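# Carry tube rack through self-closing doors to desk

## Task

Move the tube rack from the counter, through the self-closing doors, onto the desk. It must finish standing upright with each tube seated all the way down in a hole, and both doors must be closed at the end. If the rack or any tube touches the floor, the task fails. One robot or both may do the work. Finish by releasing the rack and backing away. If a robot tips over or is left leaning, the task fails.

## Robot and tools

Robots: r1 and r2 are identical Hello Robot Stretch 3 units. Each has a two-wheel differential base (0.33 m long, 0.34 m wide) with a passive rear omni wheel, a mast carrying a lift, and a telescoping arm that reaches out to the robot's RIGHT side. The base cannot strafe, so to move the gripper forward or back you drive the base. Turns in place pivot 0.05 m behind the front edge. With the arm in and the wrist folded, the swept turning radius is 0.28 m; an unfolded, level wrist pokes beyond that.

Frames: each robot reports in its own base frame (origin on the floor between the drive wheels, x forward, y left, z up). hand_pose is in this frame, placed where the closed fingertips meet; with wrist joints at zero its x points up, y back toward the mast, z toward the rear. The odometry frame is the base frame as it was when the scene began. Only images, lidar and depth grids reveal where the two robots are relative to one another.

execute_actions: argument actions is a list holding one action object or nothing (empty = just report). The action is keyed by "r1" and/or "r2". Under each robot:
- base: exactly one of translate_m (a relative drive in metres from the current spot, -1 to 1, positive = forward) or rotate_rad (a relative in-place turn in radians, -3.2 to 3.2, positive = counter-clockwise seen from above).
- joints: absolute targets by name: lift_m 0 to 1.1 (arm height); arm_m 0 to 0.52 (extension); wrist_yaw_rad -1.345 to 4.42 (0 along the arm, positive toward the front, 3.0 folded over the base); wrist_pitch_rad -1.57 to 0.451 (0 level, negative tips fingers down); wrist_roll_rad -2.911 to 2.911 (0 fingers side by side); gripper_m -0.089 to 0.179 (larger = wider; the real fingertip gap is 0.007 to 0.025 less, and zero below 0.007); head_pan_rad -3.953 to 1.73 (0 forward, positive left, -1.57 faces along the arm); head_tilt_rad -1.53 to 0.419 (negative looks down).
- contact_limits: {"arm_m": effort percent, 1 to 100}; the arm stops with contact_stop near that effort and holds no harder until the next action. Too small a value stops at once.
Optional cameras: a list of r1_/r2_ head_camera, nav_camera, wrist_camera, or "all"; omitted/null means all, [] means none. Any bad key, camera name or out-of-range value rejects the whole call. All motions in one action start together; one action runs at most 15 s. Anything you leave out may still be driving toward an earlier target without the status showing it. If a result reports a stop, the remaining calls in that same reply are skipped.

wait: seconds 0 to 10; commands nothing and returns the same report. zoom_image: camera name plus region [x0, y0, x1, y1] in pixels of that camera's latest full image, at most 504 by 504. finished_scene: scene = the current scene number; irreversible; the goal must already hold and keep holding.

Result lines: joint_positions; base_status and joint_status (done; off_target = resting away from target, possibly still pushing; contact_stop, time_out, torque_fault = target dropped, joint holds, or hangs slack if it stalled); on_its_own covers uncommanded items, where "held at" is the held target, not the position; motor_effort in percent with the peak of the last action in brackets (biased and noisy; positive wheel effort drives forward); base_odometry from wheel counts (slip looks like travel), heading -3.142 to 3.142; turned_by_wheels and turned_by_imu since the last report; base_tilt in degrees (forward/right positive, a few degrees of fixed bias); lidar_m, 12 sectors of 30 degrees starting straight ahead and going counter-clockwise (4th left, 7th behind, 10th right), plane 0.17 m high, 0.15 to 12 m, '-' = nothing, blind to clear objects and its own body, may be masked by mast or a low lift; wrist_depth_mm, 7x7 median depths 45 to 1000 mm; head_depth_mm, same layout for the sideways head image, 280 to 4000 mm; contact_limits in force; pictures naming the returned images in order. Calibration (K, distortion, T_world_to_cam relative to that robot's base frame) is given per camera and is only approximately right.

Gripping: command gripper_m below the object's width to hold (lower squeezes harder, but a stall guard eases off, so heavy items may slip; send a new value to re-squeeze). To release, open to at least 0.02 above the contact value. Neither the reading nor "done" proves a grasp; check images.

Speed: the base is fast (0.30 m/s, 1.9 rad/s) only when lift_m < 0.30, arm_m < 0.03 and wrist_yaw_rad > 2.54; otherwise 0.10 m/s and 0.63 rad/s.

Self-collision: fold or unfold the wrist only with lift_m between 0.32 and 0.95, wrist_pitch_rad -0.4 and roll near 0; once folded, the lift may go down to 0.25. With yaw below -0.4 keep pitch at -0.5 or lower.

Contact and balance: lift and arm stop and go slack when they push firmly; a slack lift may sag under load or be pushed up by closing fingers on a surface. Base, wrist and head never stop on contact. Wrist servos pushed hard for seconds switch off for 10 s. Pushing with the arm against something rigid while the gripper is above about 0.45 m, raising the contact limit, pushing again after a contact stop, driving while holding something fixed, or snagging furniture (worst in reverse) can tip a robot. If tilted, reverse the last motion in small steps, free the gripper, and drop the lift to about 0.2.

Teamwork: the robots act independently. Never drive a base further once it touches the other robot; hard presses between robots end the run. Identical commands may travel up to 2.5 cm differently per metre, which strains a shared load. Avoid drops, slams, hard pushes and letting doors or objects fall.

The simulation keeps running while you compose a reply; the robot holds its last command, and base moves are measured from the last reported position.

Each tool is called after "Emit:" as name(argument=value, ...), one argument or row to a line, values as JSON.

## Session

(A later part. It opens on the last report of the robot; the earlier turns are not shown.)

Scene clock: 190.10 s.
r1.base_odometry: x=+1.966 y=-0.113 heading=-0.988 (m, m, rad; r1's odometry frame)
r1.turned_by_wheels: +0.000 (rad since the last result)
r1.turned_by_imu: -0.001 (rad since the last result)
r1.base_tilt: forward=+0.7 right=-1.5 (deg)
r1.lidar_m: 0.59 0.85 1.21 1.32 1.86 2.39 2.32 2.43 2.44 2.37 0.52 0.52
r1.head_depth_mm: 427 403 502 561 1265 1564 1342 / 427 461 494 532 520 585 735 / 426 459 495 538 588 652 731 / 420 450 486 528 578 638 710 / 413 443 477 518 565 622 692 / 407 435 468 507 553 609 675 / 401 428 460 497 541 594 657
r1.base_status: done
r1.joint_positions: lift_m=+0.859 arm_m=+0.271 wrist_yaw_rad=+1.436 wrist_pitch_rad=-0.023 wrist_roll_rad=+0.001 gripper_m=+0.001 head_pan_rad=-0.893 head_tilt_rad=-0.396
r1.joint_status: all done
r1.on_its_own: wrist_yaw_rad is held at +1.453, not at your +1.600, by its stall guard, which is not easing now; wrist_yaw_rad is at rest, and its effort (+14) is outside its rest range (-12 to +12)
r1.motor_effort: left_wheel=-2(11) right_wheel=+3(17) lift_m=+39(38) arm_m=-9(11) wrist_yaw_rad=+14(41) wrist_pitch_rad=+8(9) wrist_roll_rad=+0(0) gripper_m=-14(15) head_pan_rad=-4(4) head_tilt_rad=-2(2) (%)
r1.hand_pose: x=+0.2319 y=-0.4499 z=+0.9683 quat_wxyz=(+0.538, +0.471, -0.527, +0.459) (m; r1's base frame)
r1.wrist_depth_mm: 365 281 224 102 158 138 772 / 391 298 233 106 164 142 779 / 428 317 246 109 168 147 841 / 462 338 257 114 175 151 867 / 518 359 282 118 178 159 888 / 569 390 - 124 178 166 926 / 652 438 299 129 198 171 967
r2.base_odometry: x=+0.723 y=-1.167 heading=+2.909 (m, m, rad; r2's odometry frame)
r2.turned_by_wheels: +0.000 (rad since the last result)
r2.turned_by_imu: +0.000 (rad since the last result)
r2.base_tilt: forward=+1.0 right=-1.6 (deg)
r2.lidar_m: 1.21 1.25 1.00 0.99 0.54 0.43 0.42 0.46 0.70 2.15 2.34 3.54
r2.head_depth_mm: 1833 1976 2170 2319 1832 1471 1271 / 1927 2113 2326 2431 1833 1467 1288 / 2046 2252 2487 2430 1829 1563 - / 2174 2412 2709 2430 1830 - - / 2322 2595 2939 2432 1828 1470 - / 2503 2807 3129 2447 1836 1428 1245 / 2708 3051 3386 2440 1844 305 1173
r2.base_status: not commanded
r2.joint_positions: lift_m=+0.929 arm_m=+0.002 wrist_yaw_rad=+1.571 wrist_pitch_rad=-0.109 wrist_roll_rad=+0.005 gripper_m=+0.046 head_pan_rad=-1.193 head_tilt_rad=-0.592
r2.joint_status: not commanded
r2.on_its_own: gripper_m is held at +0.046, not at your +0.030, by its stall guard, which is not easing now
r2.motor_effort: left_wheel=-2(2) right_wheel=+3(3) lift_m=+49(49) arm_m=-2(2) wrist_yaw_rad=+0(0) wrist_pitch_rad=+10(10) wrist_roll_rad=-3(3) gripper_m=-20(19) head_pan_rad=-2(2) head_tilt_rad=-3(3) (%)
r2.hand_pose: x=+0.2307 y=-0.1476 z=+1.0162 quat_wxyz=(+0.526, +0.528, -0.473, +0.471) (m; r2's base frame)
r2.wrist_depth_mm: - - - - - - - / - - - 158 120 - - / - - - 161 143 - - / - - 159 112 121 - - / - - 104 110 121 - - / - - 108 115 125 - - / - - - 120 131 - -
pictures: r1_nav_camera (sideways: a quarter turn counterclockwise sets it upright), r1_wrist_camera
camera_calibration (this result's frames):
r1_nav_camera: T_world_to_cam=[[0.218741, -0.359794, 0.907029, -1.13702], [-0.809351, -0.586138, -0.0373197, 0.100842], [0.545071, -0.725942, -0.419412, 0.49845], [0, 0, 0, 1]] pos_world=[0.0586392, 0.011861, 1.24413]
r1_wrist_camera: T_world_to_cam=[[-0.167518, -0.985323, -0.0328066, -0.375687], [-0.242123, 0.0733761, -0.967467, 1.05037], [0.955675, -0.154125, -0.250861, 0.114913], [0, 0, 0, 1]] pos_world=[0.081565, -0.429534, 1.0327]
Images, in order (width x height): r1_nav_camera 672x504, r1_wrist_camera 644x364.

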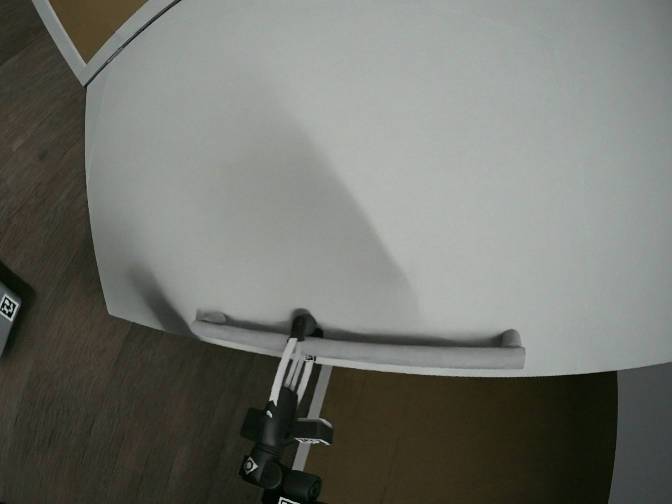

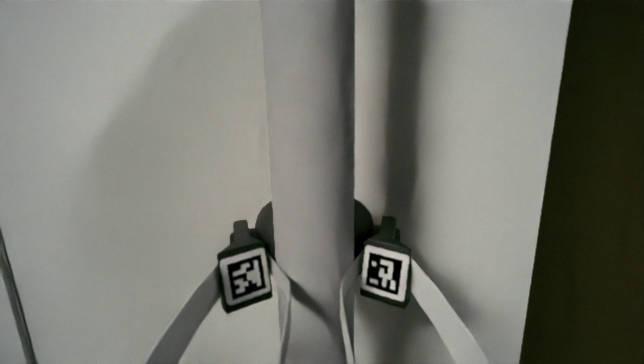

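Emit:
execute_actions(
  actions=[
    {"r1":{"base":{"translate_m":-0.07},"joints":{"arm_m":0.14,"wrist_yaw_rad":1.45}}},
  ],
  cameras=[],
)

Emit:
execute_actions(
  actions=[
    {"r1":{"base":{"translate_m":-0.04},"joints":{"arm_m":0.03}},"r2":{"joints":{"head_pan_rad":0,"head_tilt_rad":-0.3}}},
  ],
)

Scene clock: 204.43 s.
r1.base_odometry: x=+1.928 y=-0.055 heading=-0.988 (m, m, rad; r1's odometry frame)
r1.turned_by_wheels: +0.000 (rad since the last result)
r1.turned_by_imu: -0.042 (rad since the last result)
r1.base_tilt: forward=+0.8 right=-1.7 (deg)
r1.lidar_m: 0.55 0.91 1.25 1.33 1.84 2.34 2.26 2.35 2.47 2.37 0.45 0.45
r1.head_depth_mm: 366 399 2318 2505 2088 1704 1312 / 350 376 406 442 491 542 627 / 346 318 345 376 414 447 516 / 354 380 410 447 489 545 604 / 352 377 408 443 486 537 598 / 350 375 405 440 481 532 594 / 348 374 403 438 478 528 589
r1.base_status: done
r1.joint_positions: lift_m=+0.859 arm_m=+0.140 wrist_yaw_rad=+1.348 wrist_pitch_rad=-0.023 wrist_roll_rad=+0.002 gripper_m=+0.001 head_pan_rad=-0.893 head_tilt_rad=-0.397
r1.joint_status: wrist_yaw_rad off_target (ended at +1.348, target +1.450); the others done
r1.on_its_own: wrist_yaw_rad is held at +1.366, not at your +1.450, by its stall guard, which is not easing now; wrist_yaw_rad is at rest, and its effort (+14) is outside its rest range (-12 to +12)
r1.motor_effort: left_wheel=-2(36) right_wheel=+3(27) lift_m=+39(39) arm_m=-8(18) wrist_yaw_rad=+14(78) wrist_pitch_rad=+8(9) wrist_roll_rad=+0(0) gripper_m=-14(20) head_pan_rad=-4(5) head_tilt_rad=-3(3) (%)
r1.hand_pose: x=+0.2279 y=-0.3420 z=+0.9683 quat_wxyz=(+0.557, +0.448, -0.548, +0.435) (m; r1's base frame)
r1.wrist_depth_mm: 389 289 224 101 157 136 976 / 428 311 236 105 163 140 - / 459 330 249 110 168 144 - / 517 348 263 114 174 149 - / 572 374 294 118 175 157 - / 646 404 310 123 176 163 - / 733 473 307 129 198 170 -
r2.base_odometry: x=+0.723 y=-1.167 heading=+2.909 (m, m, rad; r2's odometry frame)
r2.turned_by_wheels: +0.000 (rad since the last result)
r2.turned_by_imu: +0.000 (rad since the last result)
r2.base_tilt: forward=+1.0 right=-1.6 (deg)
r2.lidar_m: 1.20 1.26 1.00 0.99 0.54 0.43 0.42 0.46 0.70 2.15 2.33 3.53
r2.head_depth_mm: 1810 1993 2172 2319 1827 1466 1269 / 1922 2105 2331 2440 1842 1467 1286 / 2053 2241 2484 2442 1825 1555 - / 2173 2415 2673 2425 1827 - - / 2327 2599 2922 2423 1842 1472 - / 2506 2826 3151 2434 1839 1434 1241 / 2678 3062 3418 2446 1846 305 1173
r2.base_status: not commanded
r2.joint_positions: lift_m=+0.929 arm_m=+0.002 wrist_yaw_rad=+1.571 wrist_pitch_rad=-0.109 wrist_roll_rad=+0.005 gripper_m=+0.046 head_pan_rad=-1.193 head_tilt_rad=-0.592
r2.joint_status: not commanded
r2.on_its_own: gripper_m is held at +0.046, not at your +0.030, by its stall guard, which is not easing now
r2.motor_effort: left_wheel=-2(2) right_wheel=+3(3) lift_m=+49(49) arm_m=-2(3) wrist_yaw_rad=+0(0) wrist_pitch_rad=+10(10) wrist_roll_rad=-3(3) gripper_m=-19(19) head_pan_rad=-2(2) head_tilt_rad=-3(3) (%)
r2.hand_pose: x=+0.2307 y=-0.1476 z=+1.0162 quat_wxyz=(+0.526, +0.528, -0.473, +0.471) (m; r2's base frame)
r2.wrist_depth_mm: - - - - - - - / - - - 158 121 - - / - - - 162 143 - - / - - 159 112 121 - - / - - 104 110 121 - - / - - 108 115 125 - - / - - - 119 132 - -
pictures: none
No camera images: the call's "cameras" was empty. Leave "cameras" out to get every camera's image.

Scene clock: 206.60 s.
r1.base_odometry: x=+1.906 y=-0.021 heading=-0.989 (m, m, rad; r1's odometry frame)
r1.turned_by_wheels: -0.001 (rad since the last result)
r1.turned_by_imu: -0.004 (rad since the last result)
r1.base_tilt: forward=+0.7 right=-1.4 (deg)
r1.lidar_m: 0.51 0.95 1.30 1.32 1.84 2.31 2.22 2.30 2.47 2.37 0.38 0.39
r1.head_depth_mm: 2024 2186 2368 2528 2095 1656 1412 / 292 314 340 370 410 462 524 / 291 315 341 361 395 430 447 / 289 - - 299 324 434 501 / 296 318 344 375 412 457 513 / 297 320 347 378 415 460 515 / 299 322 348 379 416 463 519
r1.base_status: done
r1.joint_positions: lift_m=+0.859 arm_m=+0.031 wrist_yaw_rad=+1.259 wrist_pitch_rad=-0.023 wrist_roll_rad=+0.002 gripper_m=+0.001 head_pan_rad=-0.893 head_tilt_rad=-0.397
r1.joint_status: all done
r1.on_its_own: wrist_yaw_rad is held at +1.366, not at your +1.450, by its stall guard, which is still easing; right_wheel is at rest, and its effort (+27) is outside its rest range (-18 to +18); arm_m is at rest, and its effort (-16) is outside its rest range (-14 to +14)
r1.motor_effort: left_wheel=-12(13) right_wheel=+27(28) lift_m=+39(39) arm_m=-16(18) wrist_yaw_rad=+87(88) wrist_pitch_rad=+9(8) wrist_roll_rad=+0(0) gripper_m=-23(23) head_pan_rad=-4(5) head_tilt_rad=-2(2) (%)
r1.hand_pose: x=+0.2219 y=-0.2544 z=+0.9682 quat_wxyz=(+0.576, +0.423, -0.567, +0.409) (m; r1's base frame)
r1.wrist_depth_mm: 416 303 235 101 157 140 131 / 451 320 245 104 164 144 - / 487 340 257 109 169 148 - / 557 371 273 113 177 153 - / 610 397 296 117 176 157 - / 686 431 328 122 193 161 - / 759 479 310 129 199 164 -
r2.base_odometry: x=+0.723 y=-1.167 heading=+2.909 (m, m, rad; r2's odometry frame)
r2.turned_by_wheels: +0.000 (rad since the last result)
r2.turned_by_imu: +0.000 (rad since the last result)
r2.base_tilt: forward=+1.0 right=-1.7 (deg)
r2.lidar_m: 1.20 1.25 1.00 0.99 0.54 0.43 0.42 0.46 0.69 2.15 2.32 3.55
r2.head_depth_mm: 3194 3382 3508 3700 2763 1959 312 / 3237 3392 1361 3655 2765 1963 1420 / 3290 3436 3655 3866 2607 1638 1430 / 1463 1537 1616 1715 1845 1904 1497 / 1396 1470 1554 1644 1751 1829 1498 / 1340 1402 1486 1560 1656 1756 1496 / 1286 1352 1418 1500 1580 1676 1491
r2.base_status: not commanded
r2.joint_positions: lift_m=+0.929 arm_m=+0.002 wrist_yaw_rad=+1.571 wrist_pitch_rad=-0.109 wrist_roll_rad=+0.005 gripper_m=+0.046 head_pan_rad=-0.007 head_tilt_rad=-0.310
r2.joint_status: all done
r2.on_its_own: gripper_m is held at +0.046, not at your +0.030, by its stall guard, which is not easing now
r2.motor_effort: left_wheel=-2(2) right_wheel=+3(3) lift_m=+49(50) arm_m=-3(3) wrist_yaw_rad=-1(1) wrist_pitch_rad=+10(10) wrist_roll_rad=-3(3) gripper_m=-20(19) head_pan_rad=+3(33) head_tilt_rad=+3(19) (%)
r2.hand_pose: x=+0.2307 y=-0.1476 z=+1.0162 quat_wxyz=(+0.526, +0.528, -0.473, +0.471) (m; r2's base frame)
r2.wrist_depth_mm: - - - - - - - / - - - 158 121 - - / - - - 161 144 - - / - - 159 112 121 - - / - - 105 110 121 - - / - - 108 115 125 - - / - - - 119 132 - -
pictures: r1_head_camera (sideways: a quarter turn clockwise sets it upright), r1_nav_camera (sideways: a quarter turn counterclockwise sets it upright), r1_wrist_camera, r2_head_camera (sideways: a quarter turn clockwise sets it upright), r2_nav_camera (sideways: a quarter turn counterclockwise sets it upright), r2_wrist_camera
camera_calibration (this result's frames):
r1_head_camera: T_world_to_cam=[[-0.236669, 0.342999, -0.909032, 1.2056], [0.78105, 0.62365, 0.0319686, -0.045702], [0.577883, -0.702434, -0.415498, 0.496476], [0, 0, 0, 1]] pos_world=[0.0341202, -0.0362772, 1.30368]
r1_nav_camera: T_world_to_cam=[[0.218977, -0.360089, 0.906855, -1.13679], [-0.809363, -0.586123, -0.0372985, 0.100815], [0.544959, -0.725807, -0.41979, 0.498942], [0, 0, 0, 1]] pos_world=[0.0586241, 0.0118796, 1.24412]
r1_wrist_camera: T_world_to_cam=[[-0.338366, -0.940416, -0.0335713, -0.134696], [-0.225571, 0.115694, -0.967333, 1.04047], [0.913579, -0.319739, -0.251278, 0.122204], [0, 0, 0, 1]] pos_world=[0.0774812, -0.207973, 1.03267]
r2_head_camera: T_world_to_cam=[[-0.256057, -0.0235832, -0.966374, 1.27905], [-0.0550122, 0.998438, -0.00978923, 0.018416], [0.965095, 0.0506557, -0.256955, 0.289457], [0, 0, 0, 1]] pos_world=[0.049169, -0.00288589, 1.3106]
r2_nav_camera: T_world_to_cam=[[0.294597, 0.00650875, 0.9556, -1.20854], [-0.011072, -0.999886, 0.0102237, 0.0444231], [0.955558, -0.0135923, -0.294491, 0.336877], [0, 0, 0, 1]] pos_world=[0.0346171, 0.0568631, 1.25363]
r2_wrist_camera: T_world_to_cam=[[0.0507114, -0.998707, -0.00352128, -0.15105], [-0.281808, -0.0109267, -0.959409, 1.06899], [0.95813, 0.0496453, -0.281997, 0.2324], [0, 0, 0, 1]] pos_world=[0.0862388, -0.150712, 1.0906]
Images, in order (width x height): r1_head_camera 896x504, r1_nav_camera 672x504, r1_wrist_camera 644x364, r2_head_camera 896x504, r2_nav_camera 672x504, r2_wrist_camera 644x364.

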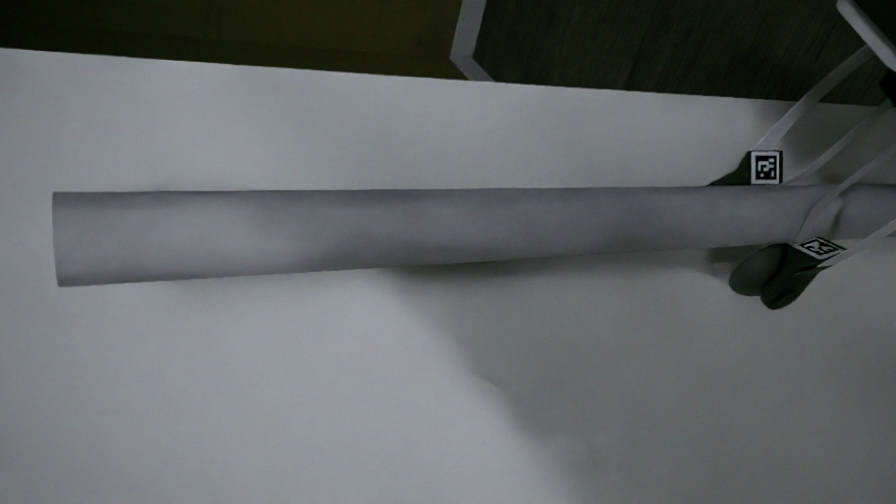

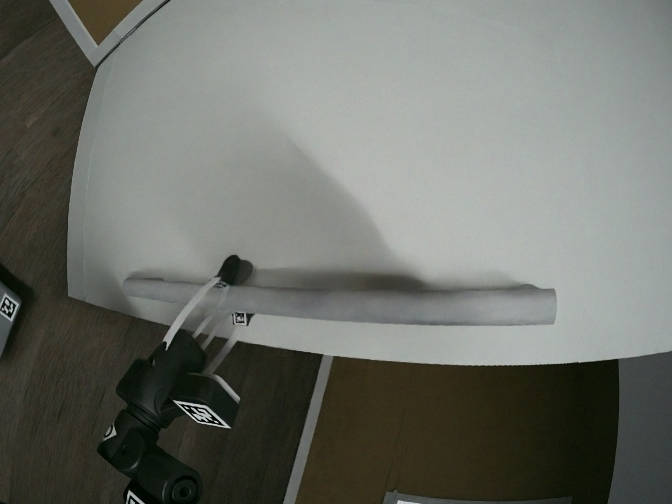

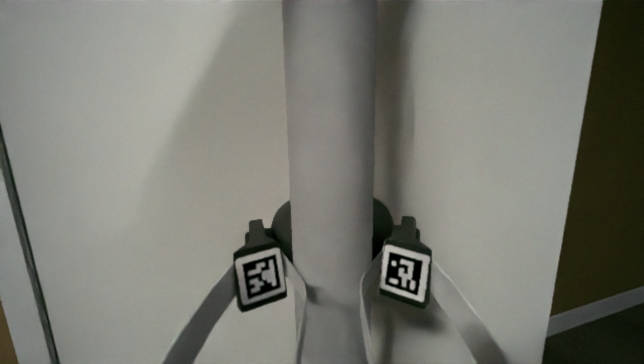

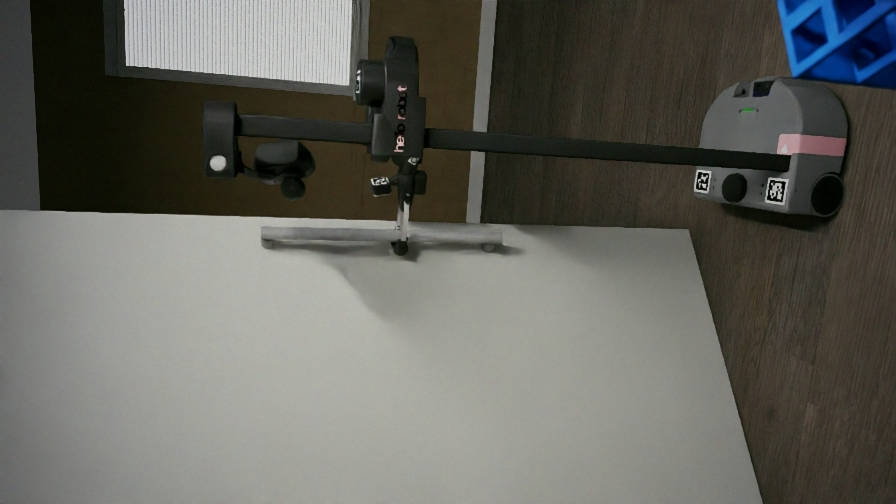

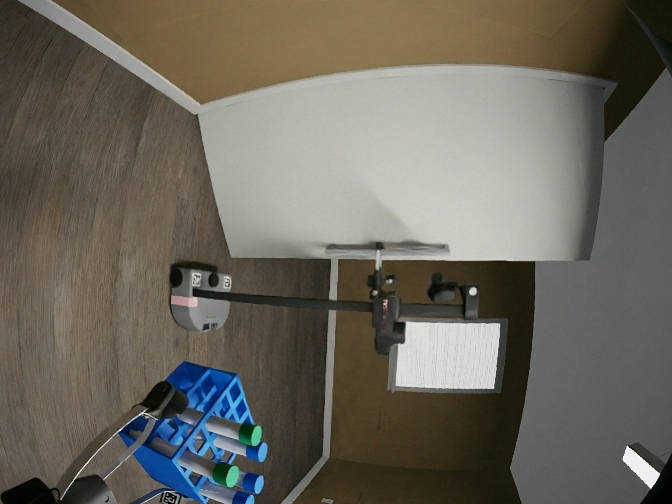

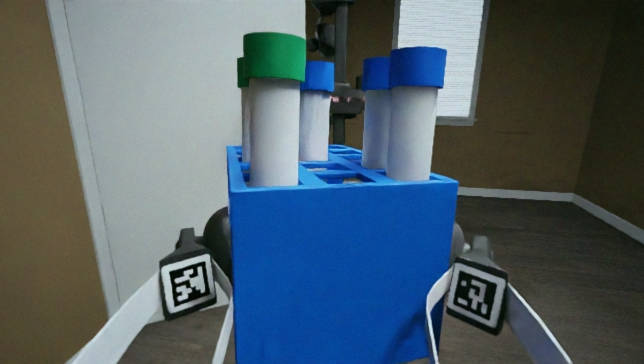

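Emit:
execute_actions(
  actions=[
    {"r1":{"joints":{"wrist_yaw_rad":1.24}},"r2":{"base":{"rotate_rad":-0.58}}},
  ],
  cameras=[],
)

Emit:
execute_actions(
  actions=[
    {"r2":{"base":{"translate_m":1.0}}},
  ],
  cameras=[],
)

Emit:
execute_actions(
  actions=[
    {"r2":{"base":{"translate_m":0.25}}},
  ],
  cameras=[],
)

Emit:
execute_actions(
  actions=[
    {"r2":{"base":{"rotate_rad":0.6}}},
  ],
  cameras=["r2_head_camera","r2_nav_camera"],
)

Scene clock: 222.43 s.
r1.base_odometry: x=+1.906 y=-0.021 heading=-0.988 (m, m, rad; r1's odometry frame)
r1.turned_by_wheels: +0.001 (rad since the last result)
r1.turned_by_imu: +0.001 (rad since the last result)
r1.base_tilt: forward=+0.8 right=-1.4 (deg)
r1.lidar_m: 0.51 0.95 1.30 1.32 1.84 2.31 2.22 2.30 2.47 2.37 0.38 0.39
r1.head_depth_mm: 2013 2171 2370 2536 2080 1653 1416 / 295 316 342 372 414 459 523 / 293 318 343 365 398 433 491 / 292 - 346 302 397 438 517 / 298 321 347 378 414 460 515 / 300 322 349 380 417 463 520 / 301 324 351 382 420 466 522
r1.base_status: not commanded
r1.joint_positions: lift_m=+0.859 arm_m=+0.030 wrist_yaw_rad=+1.190 wrist_pitch_rad=-0.023 wrist_roll_rad=+0.002 gripper_m=+0.001 head_pan_rad=-0.893 head_tilt_rad=-0.397
r1.joint_status: wrist_yaw_rad off_target (ended at +1.190, target +1.240)
r1.on_its_own: wrist_yaw_rad is held at +1.187, not at your +1.240, by its stall guard, which is not easing now
r1.motor_effort: left_wheel=+0(3) right_wheel=-1(6) lift_m=+39(39) arm_m=-7(7) wrist_yaw_rad=-2(29) wrist_pitch_rad=+9(8) wrist_roll_rad=+0(0) gripper_m=-13(15) head_pan_rad=-4(4) head_tilt_rad=-2(2) (%)
r1.hand_pose: x=+0.2160 y=-0.2703 z=+0.9682 quat_wxyz=(+0.590, +0.404, -0.581, +0.389) (m; r1's base frame)
r1.wrist_depth_mm: 347 270 220 102 158 138 - / 372 286 227 105 163 142 - / 400 305 241 110 168 147 - / 442 323 253 114 175 154 - / 482 344 277 119 178 161 - / 532 377 294 123 179 167 - / 599 425 293 129 199 176 -
r2.base_odometry: x=+0.723 y=-1.167 heading=+2.329 (m, m, rad; r2's odometry frame)
r2.turned_by_wheels: -0.580 (rad since the last result)
r2.turned_by_imu: -0.572 (rad since the last result)
r2.base_tilt: forward=+1.0 right=-1.6 (deg)
r2.lidar_m: 3.29 1.20 1.31 1.01 1.00 0.56 0.43 0.42 0.45 0.65 2.15 2.28
r2.head_depth_mm: 2884 2977 3072 3155 2775 1956 312 / 3296 3500 3643 3693 2769 1948 1504 / 3699 3938 - - 2784 1960 1507 / 3562 3754 - - 2783 1943 1506 / 3367 3600 3781 3961 2719 1936 1500 / 3289 3473 3645 3861 2761 1934 1446 / 3158 3340 3469 3633 2580 1569 1362
r2.base_status: done
r2.joint_positions: lift_m=+0.929 arm_m=+0.002 wrist_yaw_rad=+1.571 wrist_pitch_rad=-0.109 wrist_roll_rad=+0.005 gripper_m=+0.046 head_pan_rad=-0.007 head_tilt_rad=-0.310
r2.joint_status: not commanded
r2.on_its_own: gripper_m is held at +0.046, not at your +0.030, by its stall guard, which is not easing now
r2.motor_effort: left_wheel=+2(5) right_wheel=-3(6) lift_m=+49(49) arm_m=-2(3) wrist_yaw_rad=+0(0) wrist_pitch_rad=+10(10) wrist_roll_rad=-3(3) gripper_m=-20(19) head_pan_rad=+2(3) head_tilt_rad=+3(4) (%)
r2.hand_pose: x=+0.2307 y=-0.1476 z=+1.0162 quat_wxyz=(+0.526, +0.528, -0.473, +0.471) (m; r2's base frame)
r2.wrist_depth_mm: - - - - - - - / - - - 158 120 - - / - - - 162 143 - - / - - 159 112 121 - - / - - 104 110 121 - - / - - 108 115 125 - - / - - - 119 132 - -
pictures: none
No camera images: the call's "cameras" was empty. Leave "cameras" out to get every camera's image.

Scene clock: 233.40 s.
r1.base_odometry: x=+1.906 y=-0.021 heading=-0.988 (m, m, rad; r1's odometry frame)
r1.turned_by_wheels: +0.000 (rad since the last result)
r1.turned_by_imu: -0.003 (rad since the last result)
r1.base_tilt: forward=+0.8 right=-1.4 (deg)
r1.lidar_m: 0.51 0.95 1.30 1.78 0.56 0.64 2.22 2.30 2.47 2.37 0.39 0.39
r1.head_depth_mm: 2029 2174 2380 2539 2071 1663 1409 / 295 316 342 372 414 458 523 / 293 318 343 365 398 433 491 / 292 - 346 302 397 438 517 / 299 321 347 378 416 460 515 / 300 322 349 380 418 463 519 / 301 324 350 382 420 466 522
r1.base_status: not commanded
r1.joint_positions: lift_m=+0.859 arm_m=+0.030 wrist_yaw_rad=+1.190 wrist_pitch_rad=-0.023 wrist_roll_rad=+0.002 gripper_m=+0.001 head_pan_rad=-0.893 head_tilt_rad=-0.397
r1.joint_status: not commanded
r1.on_its_own: wrist_yaw_rad is held at +1.187, not at your +1.240, by its stall guard, which is not easing now
r1.motor_effort: left_wheel=+0(0) right_wheel=-2(2) lift_m=+39(39) arm_m=-7(7) wrist_yaw_rad=-2(3) wrist_pitch_rad=+8(9) wrist_roll_rad=+0(0) gripper_m=-13(14) head_pan_rad=-5(5) head_tilt_rad=-2(2) (%)
r1.hand_pose: x=+0.2160 y=-0.2703 z=+0.9682 quat_wxyz=(+0.590, +0.404, -0.581, +0.389) (m; r1's base frame)
r1.wrist_depth_mm: 347 270 218 102 157 138 - / 377 287 227 106 162 142 - / 401 302 239 110 169 147 - / 443 324 251 114 174 154 - / 487 348 277 118 179 161 - / 534 376 294 123 178 167 - / 586 422 293 130 198 176 -
r2.base_odometry: x=+0.036 y=-0.441 heading=+2.329 (m, m, rad; r2's odometry frame)
r2.turned_by_wheels: +0.000 (rad since the last result)
r2.turned_by_imu: +0.004 (rad since the last result)
r2.base_tilt: forward=+1.0 right=-1.7 (deg)
r2.lidar_m: 2.66 2.83 0.64 0.52 1.43 1.51 1.35 1.32 1.40 1.75 1.71 1.83
r2.head_depth_mm: 2319 2374 2466 2509 2512 1955 312 / 2725 2820 2893 3007 2784 1951 1503 / 2816 2970 3182 3382 2770 1951 1502 / 2701 2833 3007 3205 2773 1939 1505 / 2585 2746 2880 3067 2736 1947 1498 / 2478 2607 2756 2919 2736 1936 1497 / 2407 2518 2636 2788 2740 1932 1495
r2.base_status: done
r2.joint_positions: lift_m=+0.929 arm_m=+0.002 wrist_yaw_rad=+1.571 wrist_pitch_rad=-0.109 wrist_roll_rad=+0.005 gripper_m=+0.046 head_pan_rad=-0.007 head_tilt_rad=-0.309
r2.joint_status: not commanded
r2.on_its_own: gripper_m is held at +0.046, not at your +0.030, by its stall guard, which is not easing now
r2.motor_effort: left_wheel=+1(6) right_wheel=-3(4) lift_m=+49(49) arm_m=-3(2) wrist_yaw_rad=+0(1) wrist_pitch_rad=+10(10) wrist_roll_rad=-3(3) gripper_m=-19(19) head_pan_rad=+1(2) head_tilt_rad=+3(3) (%)
r2.hand_pose: x=+0.2307 y=-0.1476 z=+1.0162 quat_wxyz=(+0.526, +0.528, -0.473, +0.471) (m; r2's base frame)
r2.wrist_depth_mm: - - - - - - - / - - - 157 120 - - / - - - 162 143 - - / - - 159 112 121 - - / - - 105 110 120 - - / - - 108 115 125 - - / - - - 119 132 - -
pictures: none
No camera images: the call's "cameras" was empty. Leave "cameras" out to get every camera's image.

Scene clock: 236.87 s.
r1.base_odometry: x=+1.906 y=-0.021 heading=-0.988 (m, m, rad; r1's odometry frame)
r1.turned_by_wheels: +0.000 (rad since the last result)
r1.turned_by_imu: -0.001 (rad since the last result)
r1.base_tilt: forward=+0.8 right=-1.3 (deg)
r1.lidar_m: 0.51 0.95 1.30 1.78 1.84 0.49 2.22 2.30 2.46 2.37 0.38 0.39
r1.head_depth_mm: 2026 2194 2378 2544 2091 1655 1412 / 295 317 342 372 414 458 523 / 293 318 343 365 398 433 491 / 292 - 346 302 397 437 516 / 298 321 347 378 415 460 515 / 300 322 349 380 417 463 520 / 301 324 351 383 420 466 522
r1.base_status: not commanded
r1.joint_positions: lift_m=+0.859 arm_m=+0.030 wrist_yaw_rad=+1.190 wrist_pitch_rad=-0.023 wrist_roll_rad=+0.002 gripper_m=+0.001 head_pan_rad=-0.893 head_tilt_rad=-0.397
r1.joint_status: not commanded
r1.on_its_own: wrist_yaw_rad is held at +1.187, not at your +1.240, by its stall guard, which is not easing now
r1.motor_effort: left_wheel=+0(0) right_wheel=-1(1) lift_m=+38(38) arm_m=-7(7) wrist_yaw_rad=-3(2) wrist_pitch_rad=+9(8) wrist_roll_rad=+0(0) gripper_m=-13(13) head_pan_rad=-4(4) head_tilt_rad=-2(2) (%)
r1.hand_pose: x=+0.2160 y=-0.2703 z=+0.9682 quat_wxyz=(+0.590, +0.404, -0.581, +0.389) (m; r1's base frame)
r1.wrist_depth_mm: 346 271 220 102 157 139 - / 374 288 230 105 163 142 - / 404 304 240 109 169 147 - / 442 322 251 114 174 154 - / 486 348 279 118 177 162 - / 530 374 293 123 178 167 - / 603 421 292 129 198 176 -
r2.base_odometry: x=-0.136 y=-0.260 heading=+2.329 (m, m, rad; r2's odometry frame)
r2.turned_by_wheels: +0.000 (rad since the last result)
r2.turned_by_imu: +0.001 (rad since the last result)
r2.base_tilt: forward=+1.0 right=-1.7 (deg)
r2.lidar_m: 2.51 2.61 2.01 0.53 0.53 1.63 1.57 1.54 1.63 1.64 1.61 1.72
r2.head_depth_mm: 2179 2231 2291 2367 2397 1959 312 / 2556 2622 2705 2804 2682 1952 1507 / 2589 2751 2908 3094 2768 1952 1500 / 2469 2617 2794 2944 2752 1946 1500 / 2372 2511 2629 2798 2750 1939 1501 / 2288 2380 2525 2672 2737 1926 1494 / 2199 2304 2417 2570 2605 1927 1490
r2.base_status: done
r2.joint_positions: lift_m=+0.929 arm_m=+0.002 wrist_yaw_rad=+1.571 wrist_pitch_rad=-0.109 wrist_roll_rad=+0.005 gripper_m=+0.046 head_pan_rad=-0.007 head_tilt_rad=-0.309
r2.joint_status: not commanded
r2.on_its_own: gripper_m is held at +0.046, not at your +0.030, by its stall guard, which is not easing now
r2.motor_effort: left_wheel=+1(5) right_wheel=-2(3) lift_m=+49(49) arm_m=-3(3) wrist_yaw_rad=+0(1) wrist_pitch_rad=+10(10) wrist_roll_rad=-3(3) gripper_m=-20(20) head_pan_rad=+1(2) head_tilt_rad=+3(4) (%)
r2.hand_pose: x=+0.2307 y=-0.1476 z=+1.0162 quat_wxyz=(+0.526, +0.528, -0.473, +0.471) (m; r2's base frame)
r2.wrist_depth_mm: - - - - - - - / - - - 158 120 - - / - - - 161 143 - - / - - 158 112 121 - - / - - 104 110 121 - - / - - 108 115 125 - - / - - - 119 132 - -
pictures: none
No camera images: the call's "cameras" was empty. Leave "cameras" out to get every camera's image.

Scene clock: 238.80 s.
r1.base_odometry: x=+1.906 y=-0.021 heading=-0.988 (m, m, rad; r1's odometry frame)
r1.turned_by_wheels: +0.000 (rad since the last result)
r1.turned_by_imu: +0.000 (rad since the last result)
r1.base_tilt: forward=+0.7 right=-1.5 (deg)
r1.lidar_m: 0.51 0.95 1.30 1.78 1.84 0.55 2.22 2.30 2.47 2.37 0.38 0.39
r1.head_depth_mm: 2004 2179 2357 2529 2103 1653 1416 / 295 317 342 372 414 458 523 / 293 318 343 364 398 433 492 / 292 - 346 302 397 437 516 / 299 320 347 378 415 459 516 / 300 323 349 380 418 463 521 / 301 324 351 382 421 466 523
r1.base_status: not commanded
r1.joint_positions: lift_m=+0.859 arm_m=+0.030 wrist_yaw_rad=+1.190 wrist_pitch_rad=-0.023 wrist_roll_rad=+0.002 gripper_m=+0.001 head_pan_rad=-0.893 head_tilt_rad=-0.397
r1.joint_status: not commanded
r1.on_its_own: wrist_yaw_rad is held at +1.187, not at your +1.240, by its stall guard, which is not easing now
r1.motor_effort: left_wheel=+0(0) right_wheel=-1(1) lift_m=+39(39) arm_m=-7(7) wrist_yaw_rad=-2(3) wrist_pitch_rad=+9(9) wrist_roll_rad=+0(0) gripper_m=-13(14) head_pan_rad=-4(4) head_tilt_rad=-2(2) (%)
r1.hand_pose: x=+0.2160 y=-0.2703 z=+0.9682 quat_wxyz=(+0.590, +0.404, -0.581, +0.389) (m; r1's base frame)
r1.wrist_depth_mm: 351 271 218 102 158 139 - / 375 286 230 105 162 143 - / 404 302 239 110 168 147 - / 444 319 250 114 174 154 - / 477 347 277 118 178 161 - / 528 375 294 123 178 168 - / 611 422 296 129 197 176 -
r2.base_odometry: x=-0.136 y=-0.260 heading=+2.929 (m, m, rad; r2's odometry frame)
r2.turned_by_wheels: +0.600 (rad since the last result)
r2.turned_by_imu: +0.592 (rad since the last result)
r2.base_tilt: forward=+1.0 right=-1.7 (deg)
r2.lidar_m: 2.61 0.97 0.53 1.44 1.68 1.55 1.54 1.69 1.63 1.62 1.77 2.62
r2.head_depth_mm: 2180 2302 2430 2576 2659 1958 312 / 2255 2355 2493 2622 2694 1967 1509 / 2294 2416 2526 2705 2759 1955 1508 / 2349 2469 2623 2775 2760 1932 1503 / 2411 2541 2672 2868 2746 1935 1502 / 2458 2597 2754 2938 2743 1936 1495 / 2500 2634 2767 2856 2698 1932 1490
r2.base_status: done
r2.joint_positions: lift_m=+0.929 arm_m=+0.002 wrist_yaw_rad=+1.571 wrist_pitch_rad=-0.109 wrist_roll_rad=+0.005 gripper_m=+0.046 head_pan_rad=-0.007 head_tilt_rad=-0.309
r2.joint_status: not commanded
r2.on_its_own: gripper_m is held at +0.046, not at your +0.030, by its stall guard, which is not easing now
r2.motor_effort: left_wheel=-2(4) right_wheel=+3(6) lift_m=+49(49) arm_m=-2(2) wrist_yaw_rad=-1(0) wrist_pitch_rad=+10(10) wrist_roll_rad=-3(3) gripper_m=-20(19) head_pan_rad=+3(3) head_tilt_rad=+3(3) (%)
r2.hand_pose: x=+0.2307 y=-0.1475 z=+1.0162 quat_wxyz=(+0.526, +0.528, -0.473, +0.471) (m; r2's base frame)
r2.wrist_depth_mm: - - - - - - - / - - - 158 120 - - / - - - 161 143 - - / - - 159 112 121 - - / - - 104 110 120 - - / - - 108 115 125 - - / - - - 119 132 - -
pictures: r2_head_camera (sideways: a quarter turn clockwise sets it upright), r2_nav_camera (sideways: a quarter turn counterclockwise sets it upright)
camera_calibration (this result's frames):
r2_head_camera: T_world_to_cam=[[-0.255575, -0.0236365, -0.9665, 1.27921], [-0.0552022, 0.998427, -0.00981997, 0.0184572], [0.965212, 0.0508432, -0.256478, 0.288836], [0, 0, 0, 1]] pos_world=[0.0491653, -0.00287745, 1.31062]
r2_nav_camera: T_world_to_cam=[[0.294123, 0.00656957, 0.955745, -1.20872], [-0.0108819, -0.999889, 0.0102218, 0.0444244], [0.955706, -0.0134068, -0.294019, 0.336262], [0, 0, 0, 1]] pos_world=[0.0346298, 0.0568685, 1.25364]
Images, in order (width x height): r2_head_camera 896x504, r2_nav_camera 672x504.

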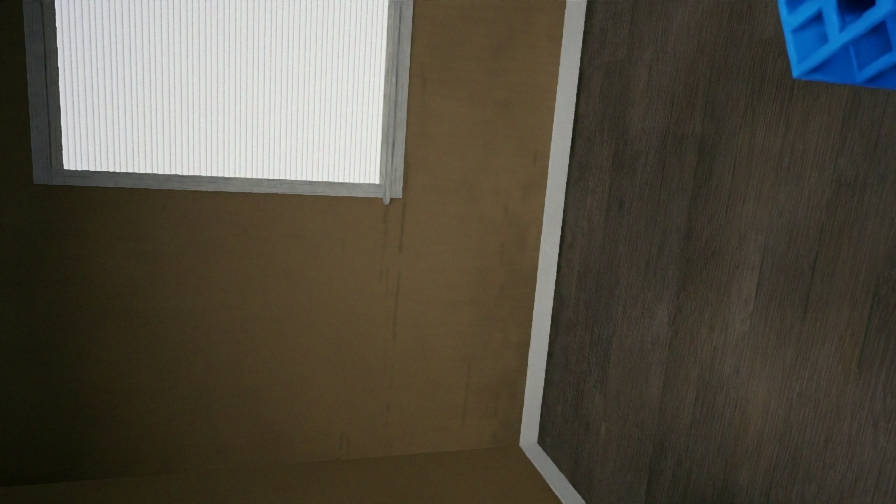

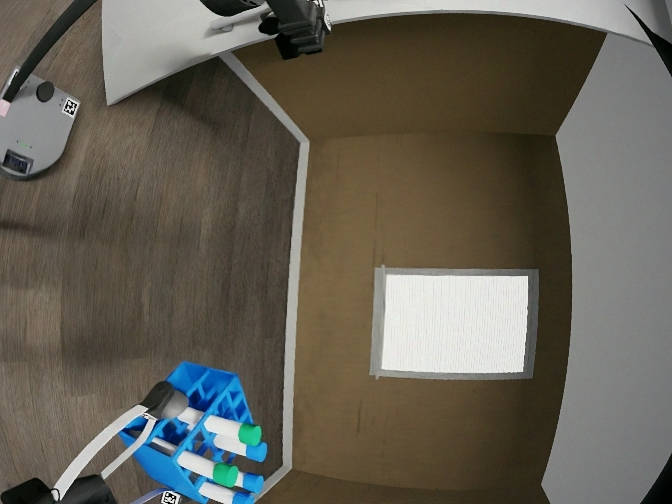

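Emit:
execute_actions(
  actions=[
    {"r2":{"base":{"translate_m":0.88}}},
  ],
  cameras=[],
)

Emit:
execute_actions(
  actions=[
    {"r2":{"base":{"rotate_rad":1.55}}},
  ],
  cameras=["r2_head_camera","r2_nav_camera"],
)

Scene clock: 251.43 s.
r1.base_odometry: x=+1.906 y=-0.021 heading=-0.988 (m, m, rad; r1's odometry frame)
r1.turned_by_wheels: +0.000 (rad since the last result)
r1.turned_by_imu: -0.003 (rad since the last result)
r1.base_tilt: forward=+0.9 right=-1.4 (deg)
r1.lidar_m: 0.51 0.95 1.30 1.78 1.83 2.30 2.22 2.30 0.62 2.37 0.38 0.39
r1.head_depth_mm: 2032 2188 2357 2522 2077 1660 1404 / 295 316 342 372 414 459 522 / 293 318 343 365 398 434 491 / 292 - 346 302 397 438 517 / 299 321 346 378 415 459 516 / 300 322 348 380 418 463 519 / 301 324 350 382 420 466 523
r1.base_status: not commanded
r1.joint_positions: lift_m=+0.859 arm_m=+0.030 wrist_yaw_rad=+1.190 wrist_pitch_rad=-0.023 wrist_roll_rad=+0.002 gripper_m=+0.001 head_pan_rad=-0.893 head_tilt_rad=-0.397
r1.joint_status: not commanded
r1.on_its_own: wrist_yaw_rad is held at +1.187, not at your +1.240, by its stall guard, which is not easing now
r1.motor_effort: left_wheel=+0(0) right_wheel=-1(1) lift_m=+39(39) arm_m=-7(7) wrist_yaw_rad=-2(2) wrist_pitch_rad=+9(8) wrist_roll_rad=+0(0) gripper_m=-13(13) head_pan_rad=-5(5) head_tilt_rad=-2(2) (%)
r1.hand_pose: x=+0.2160 y=-0.2703 z=+0.9682 quat_wxyz=(+0.590, +0.404, -0.581, +0.389) (m; r1's base frame)
r1.wrist_depth_mm: 346 270 217 102 158 138 - / 377 287 229 105 162 142 - / 406 302 241 109 168 147 - / 446 324 251 114 174 154 - / 492 345 279 118 178 160 - / 533 372 294 123 178 168 - / 593 424 293 129 199 177 -
r2.base_odometry: x=-0.996 y=-0.074 heading=+2.929 (m, m, rad; r2's odometry frame)
r2.turned_by_wheels: +0.000 (rad since the last result)
r2.turned_by_imu: +0.003 (rad since the last result)
r2.base_tilt: forward=+0.9 right=-1.7 (deg)
r2.lidar_m: 1.74 1.71 1.38 0.69 0.75 0.75 2.41 2.17 1.77 1.76 1.94 1.75
r2.head_depth_mm: 1448 1517 1596 1684 1803 1861 312 / 1483 1554 1642 1719 1846 1921 1501 / 1511 1594 1676 1780 1898 1951 1509 / 1550 1632 1720 1834 1947 1944 1498 / 1588 1677 1771 1888 2015 1944 1498 / 1628 1715 1822 1942 2078 1940 1501 / 1662 1768 1875 1989 2139 1927 1493
r2.base_status: done
r2.joint_positions: lift_m=+0.929 arm_m=+0.002 wrist_yaw_rad=+1.571 wrist_pitch_rad=-0.109 wrist_roll_rad=+0.005 gripper_m=+0.046 head_pan_rad=-0.007 head_tilt_rad=-0.309
r2.joint_status: not commanded
r2.on_its_own: gripper_m is held at +0.046, not at your +0.030, by its stall guard, which is not easing now
r2.motor_effort: left_wheel=-2(2) right_wheel=+2(7) lift_m=+49(49) arm_m=-2(3) wrist_yaw_rad=+1(0) wrist_pitch_rad=+10(10) wrist_roll_rad=-3(3) gripper_m=-19(20) head_pan_rad=+3(3) head_tilt_rad=+3(3) (%)
r2.hand_pose: x=+0.2307 y=-0.1475 z=+1.0162 quat_wxyz=(+0.526, +0.528, -0.473, +0.471) (m; r2's base frame)
r2.wrist_depth_mm: - - - - - - - / - - - 158 120 - - / - - - 162 143 - - / - - 159 112 121 - - / - - 104 110 120 - - / - - 108 115 125 - - / - - - 119 132 - -
pictures: none
No camera images: the call's "cameras" was empty. Leave "cameras" out to get every camera's image.

Scene clock: 254.87 s.
r1.base_odometry: x=+1.906 y=-0.021 heading=-0.988 (m, m, rad; r1's odometry frame)
r1.turned_by_wheels: +0.000 (rad since the last result)
r1.turned_by_imu: -0.001 (rad since the last result)
r1.base_tilt: forward=+0.9 right=-1.5 (deg)
r1.lidar_m: 0.51 0.95 1.30 1.78 1.84 2.30 2.22 0.72 0.74 2.37 0.38 0.39
r1.head_depth_mm: 2026 2197 2364 2526 2094 1656 1414 / 295 316 342 372 413 459 523 / 293 318 343 365 398 433 491 / 292 - 346 302 397 438 517 / 299 321 347 378 415 460 516 / 300 322 349 380 418 463 519 / 301 324 351 382 420 466 522
r1.base_status: not commanded
r1.joint_positions: lift_m=+0.859 arm_m=+0.030 wrist_yaw_rad=+1.190 wrist_pitch_rad=-0.023 wrist_roll_rad=+0.002 gripper_m=+0.001 head_pan_rad=-0.893 head_tilt_rad=-0.397
r1.joint_status: not commanded
r1.on_its_own: wrist_yaw_rad is held at +1.187, not at your +1.240, by its stall guard, which is not easing now
r1.motor_effort: left_wheel=+0(0) right_wheel=-2(1) lift_m=+39(39) arm_m=-7(7) wrist_yaw_rad=-2(3) wrist_pitch_rad=+9(8) wrist_roll_rad=+0(0) gripper_m=-12(13) head_pan_rad=-5(5) head_tilt_rad=-2(2) (%)
r1.hand_pose: x=+0.2160 y=-0.2703 z=+0.9682 quat_wxyz=(+0.590, +0.404, -0.581, +0.389) (m; r1's base frame)
r1.wrist_depth_mm: 351 270 219 102 157 138 - / 374 287 227 105 163 143 - / 405 303 239 109 168 147 - / 430 320 254 114 174 154 - / 486 345 279 118 178 161 - / 542 370 295 123 179 168 - / 591 424 294 129 199 176 -
r2.base_odometry: x=-0.996 y=-0.074 heading=-1.805 (m, m, rad; r2's odometry frame)
r2.turned_by_wheels: +1.550 (rad since the last result)
r2.turned_by_imu: +1.528 (rad since the last result)
r2.base_tilt: forward=+0.9 right=-1.7 (deg)
r2.lidar_m: 0.68 0.69 0.75 2.40 2.20 1.77 1.75 1.92 1.76 1.74 1.74 1.39
r2.head_depth_mm: 1156 1208 1265 1327 1421 1503 312 / 3241 3425 3633 3756 2613 1732 1502 / 3329 3515 3656 3917 2783 1946 1500 / 3379 3559 3785 3936 2779 1949 1499 / 3470 3649 3902 - 2759 1945 1458 / 564 596 640 673 727 816 1047 / 926 1132 656 1065 737 1726 1490
r2.base_status: done
r2.joint_positions: lift_m=+0.929 arm_m=+0.002 wrist_yaw_rad=+1.571 wrist_pitch_rad=-0.109 wrist_roll_rad=+0.005 gripper_m=+0.046 head_pan_rad=-0.007 head_tilt_rad=-0.309
r2.joint_status: not commanded
r2.on_its_own: gripper_m is held at +0.046, not at your +0.030, by its stall guard, which is not easing now
r2.motor_effort: left_wheel=-2(5) right_wheel=+3(6) lift_m=+49(49) arm_m=-2(1) wrist_yaw_rad=-1(0) wrist_pitch_rad=+10(10) wrist_roll_rad=-3(3) gripper_m=-20(19) head_pan_rad=+3(2) head_tilt_rad=+3(3) (%)
r2.hand_pose: x=+0.2307 y=-0.1476 z=+1.0162 quat_wxyz=(+0.526, +0.528, -0.473, +0.471) (m; r2's base frame)
r2.wrist_depth_mm: - - - - - - - / - - - 158 120 - - / - 908 - 162 143 - - / 560 655 158 112 121 - - / - - 104 110 121 - - / - - 108 115 125 - - / - - 715 119 131 - -
pictures: r2_head_camera (sideways: a quarter turn clockwise sets it upright), r2_nav_camera (sideways: a quarter turn counterclockwise sets it upright)
camera_calibration (this result's frames):
r2_head_camera: T_world_to_cam=[[-0.255551, -0.0236412, -0.966506, 1.27922], [-0.0552197, 0.998426, -0.00982148, 0.0184592], [0.965217, 0.0508603, -0.256455, 0.288805], [0, 0, 0, 1]] pos_world=[0.0491651, -0.00287669, 1.31062]
r2_nav_camera: T_world_to_cam=[[0.2941, 0.00657495, 0.955752, -1.20873], [-0.0108644, -0.999889, 0.0102217, 0.0444244], [0.955713, -0.0133899, -0.293996, 0.336231], [0, 0, 0, 1]] pos_world=[0.03463, 0.056869, 1.25365]
Images, in order (width x height): r2_head_camera 896x504, r2_nav_camera 672x504.

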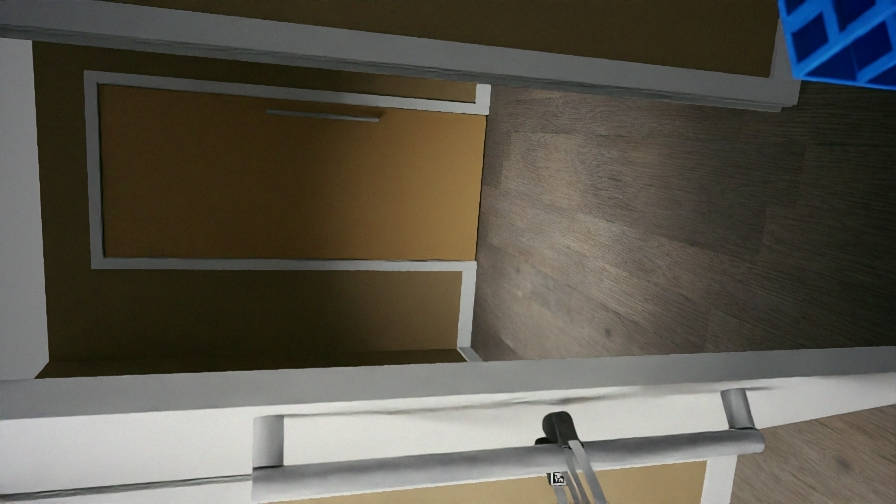

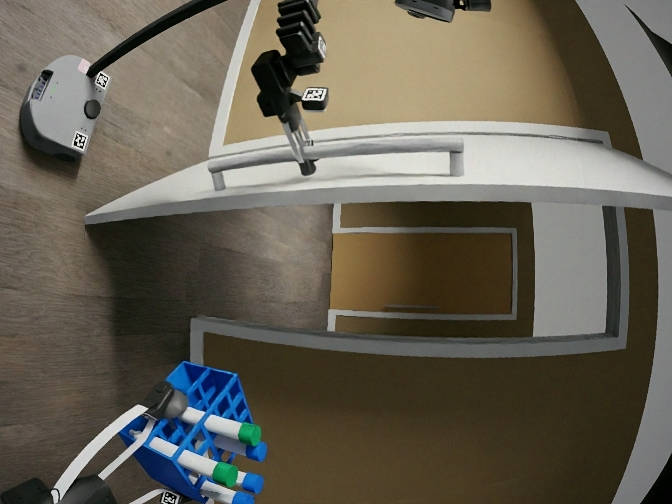

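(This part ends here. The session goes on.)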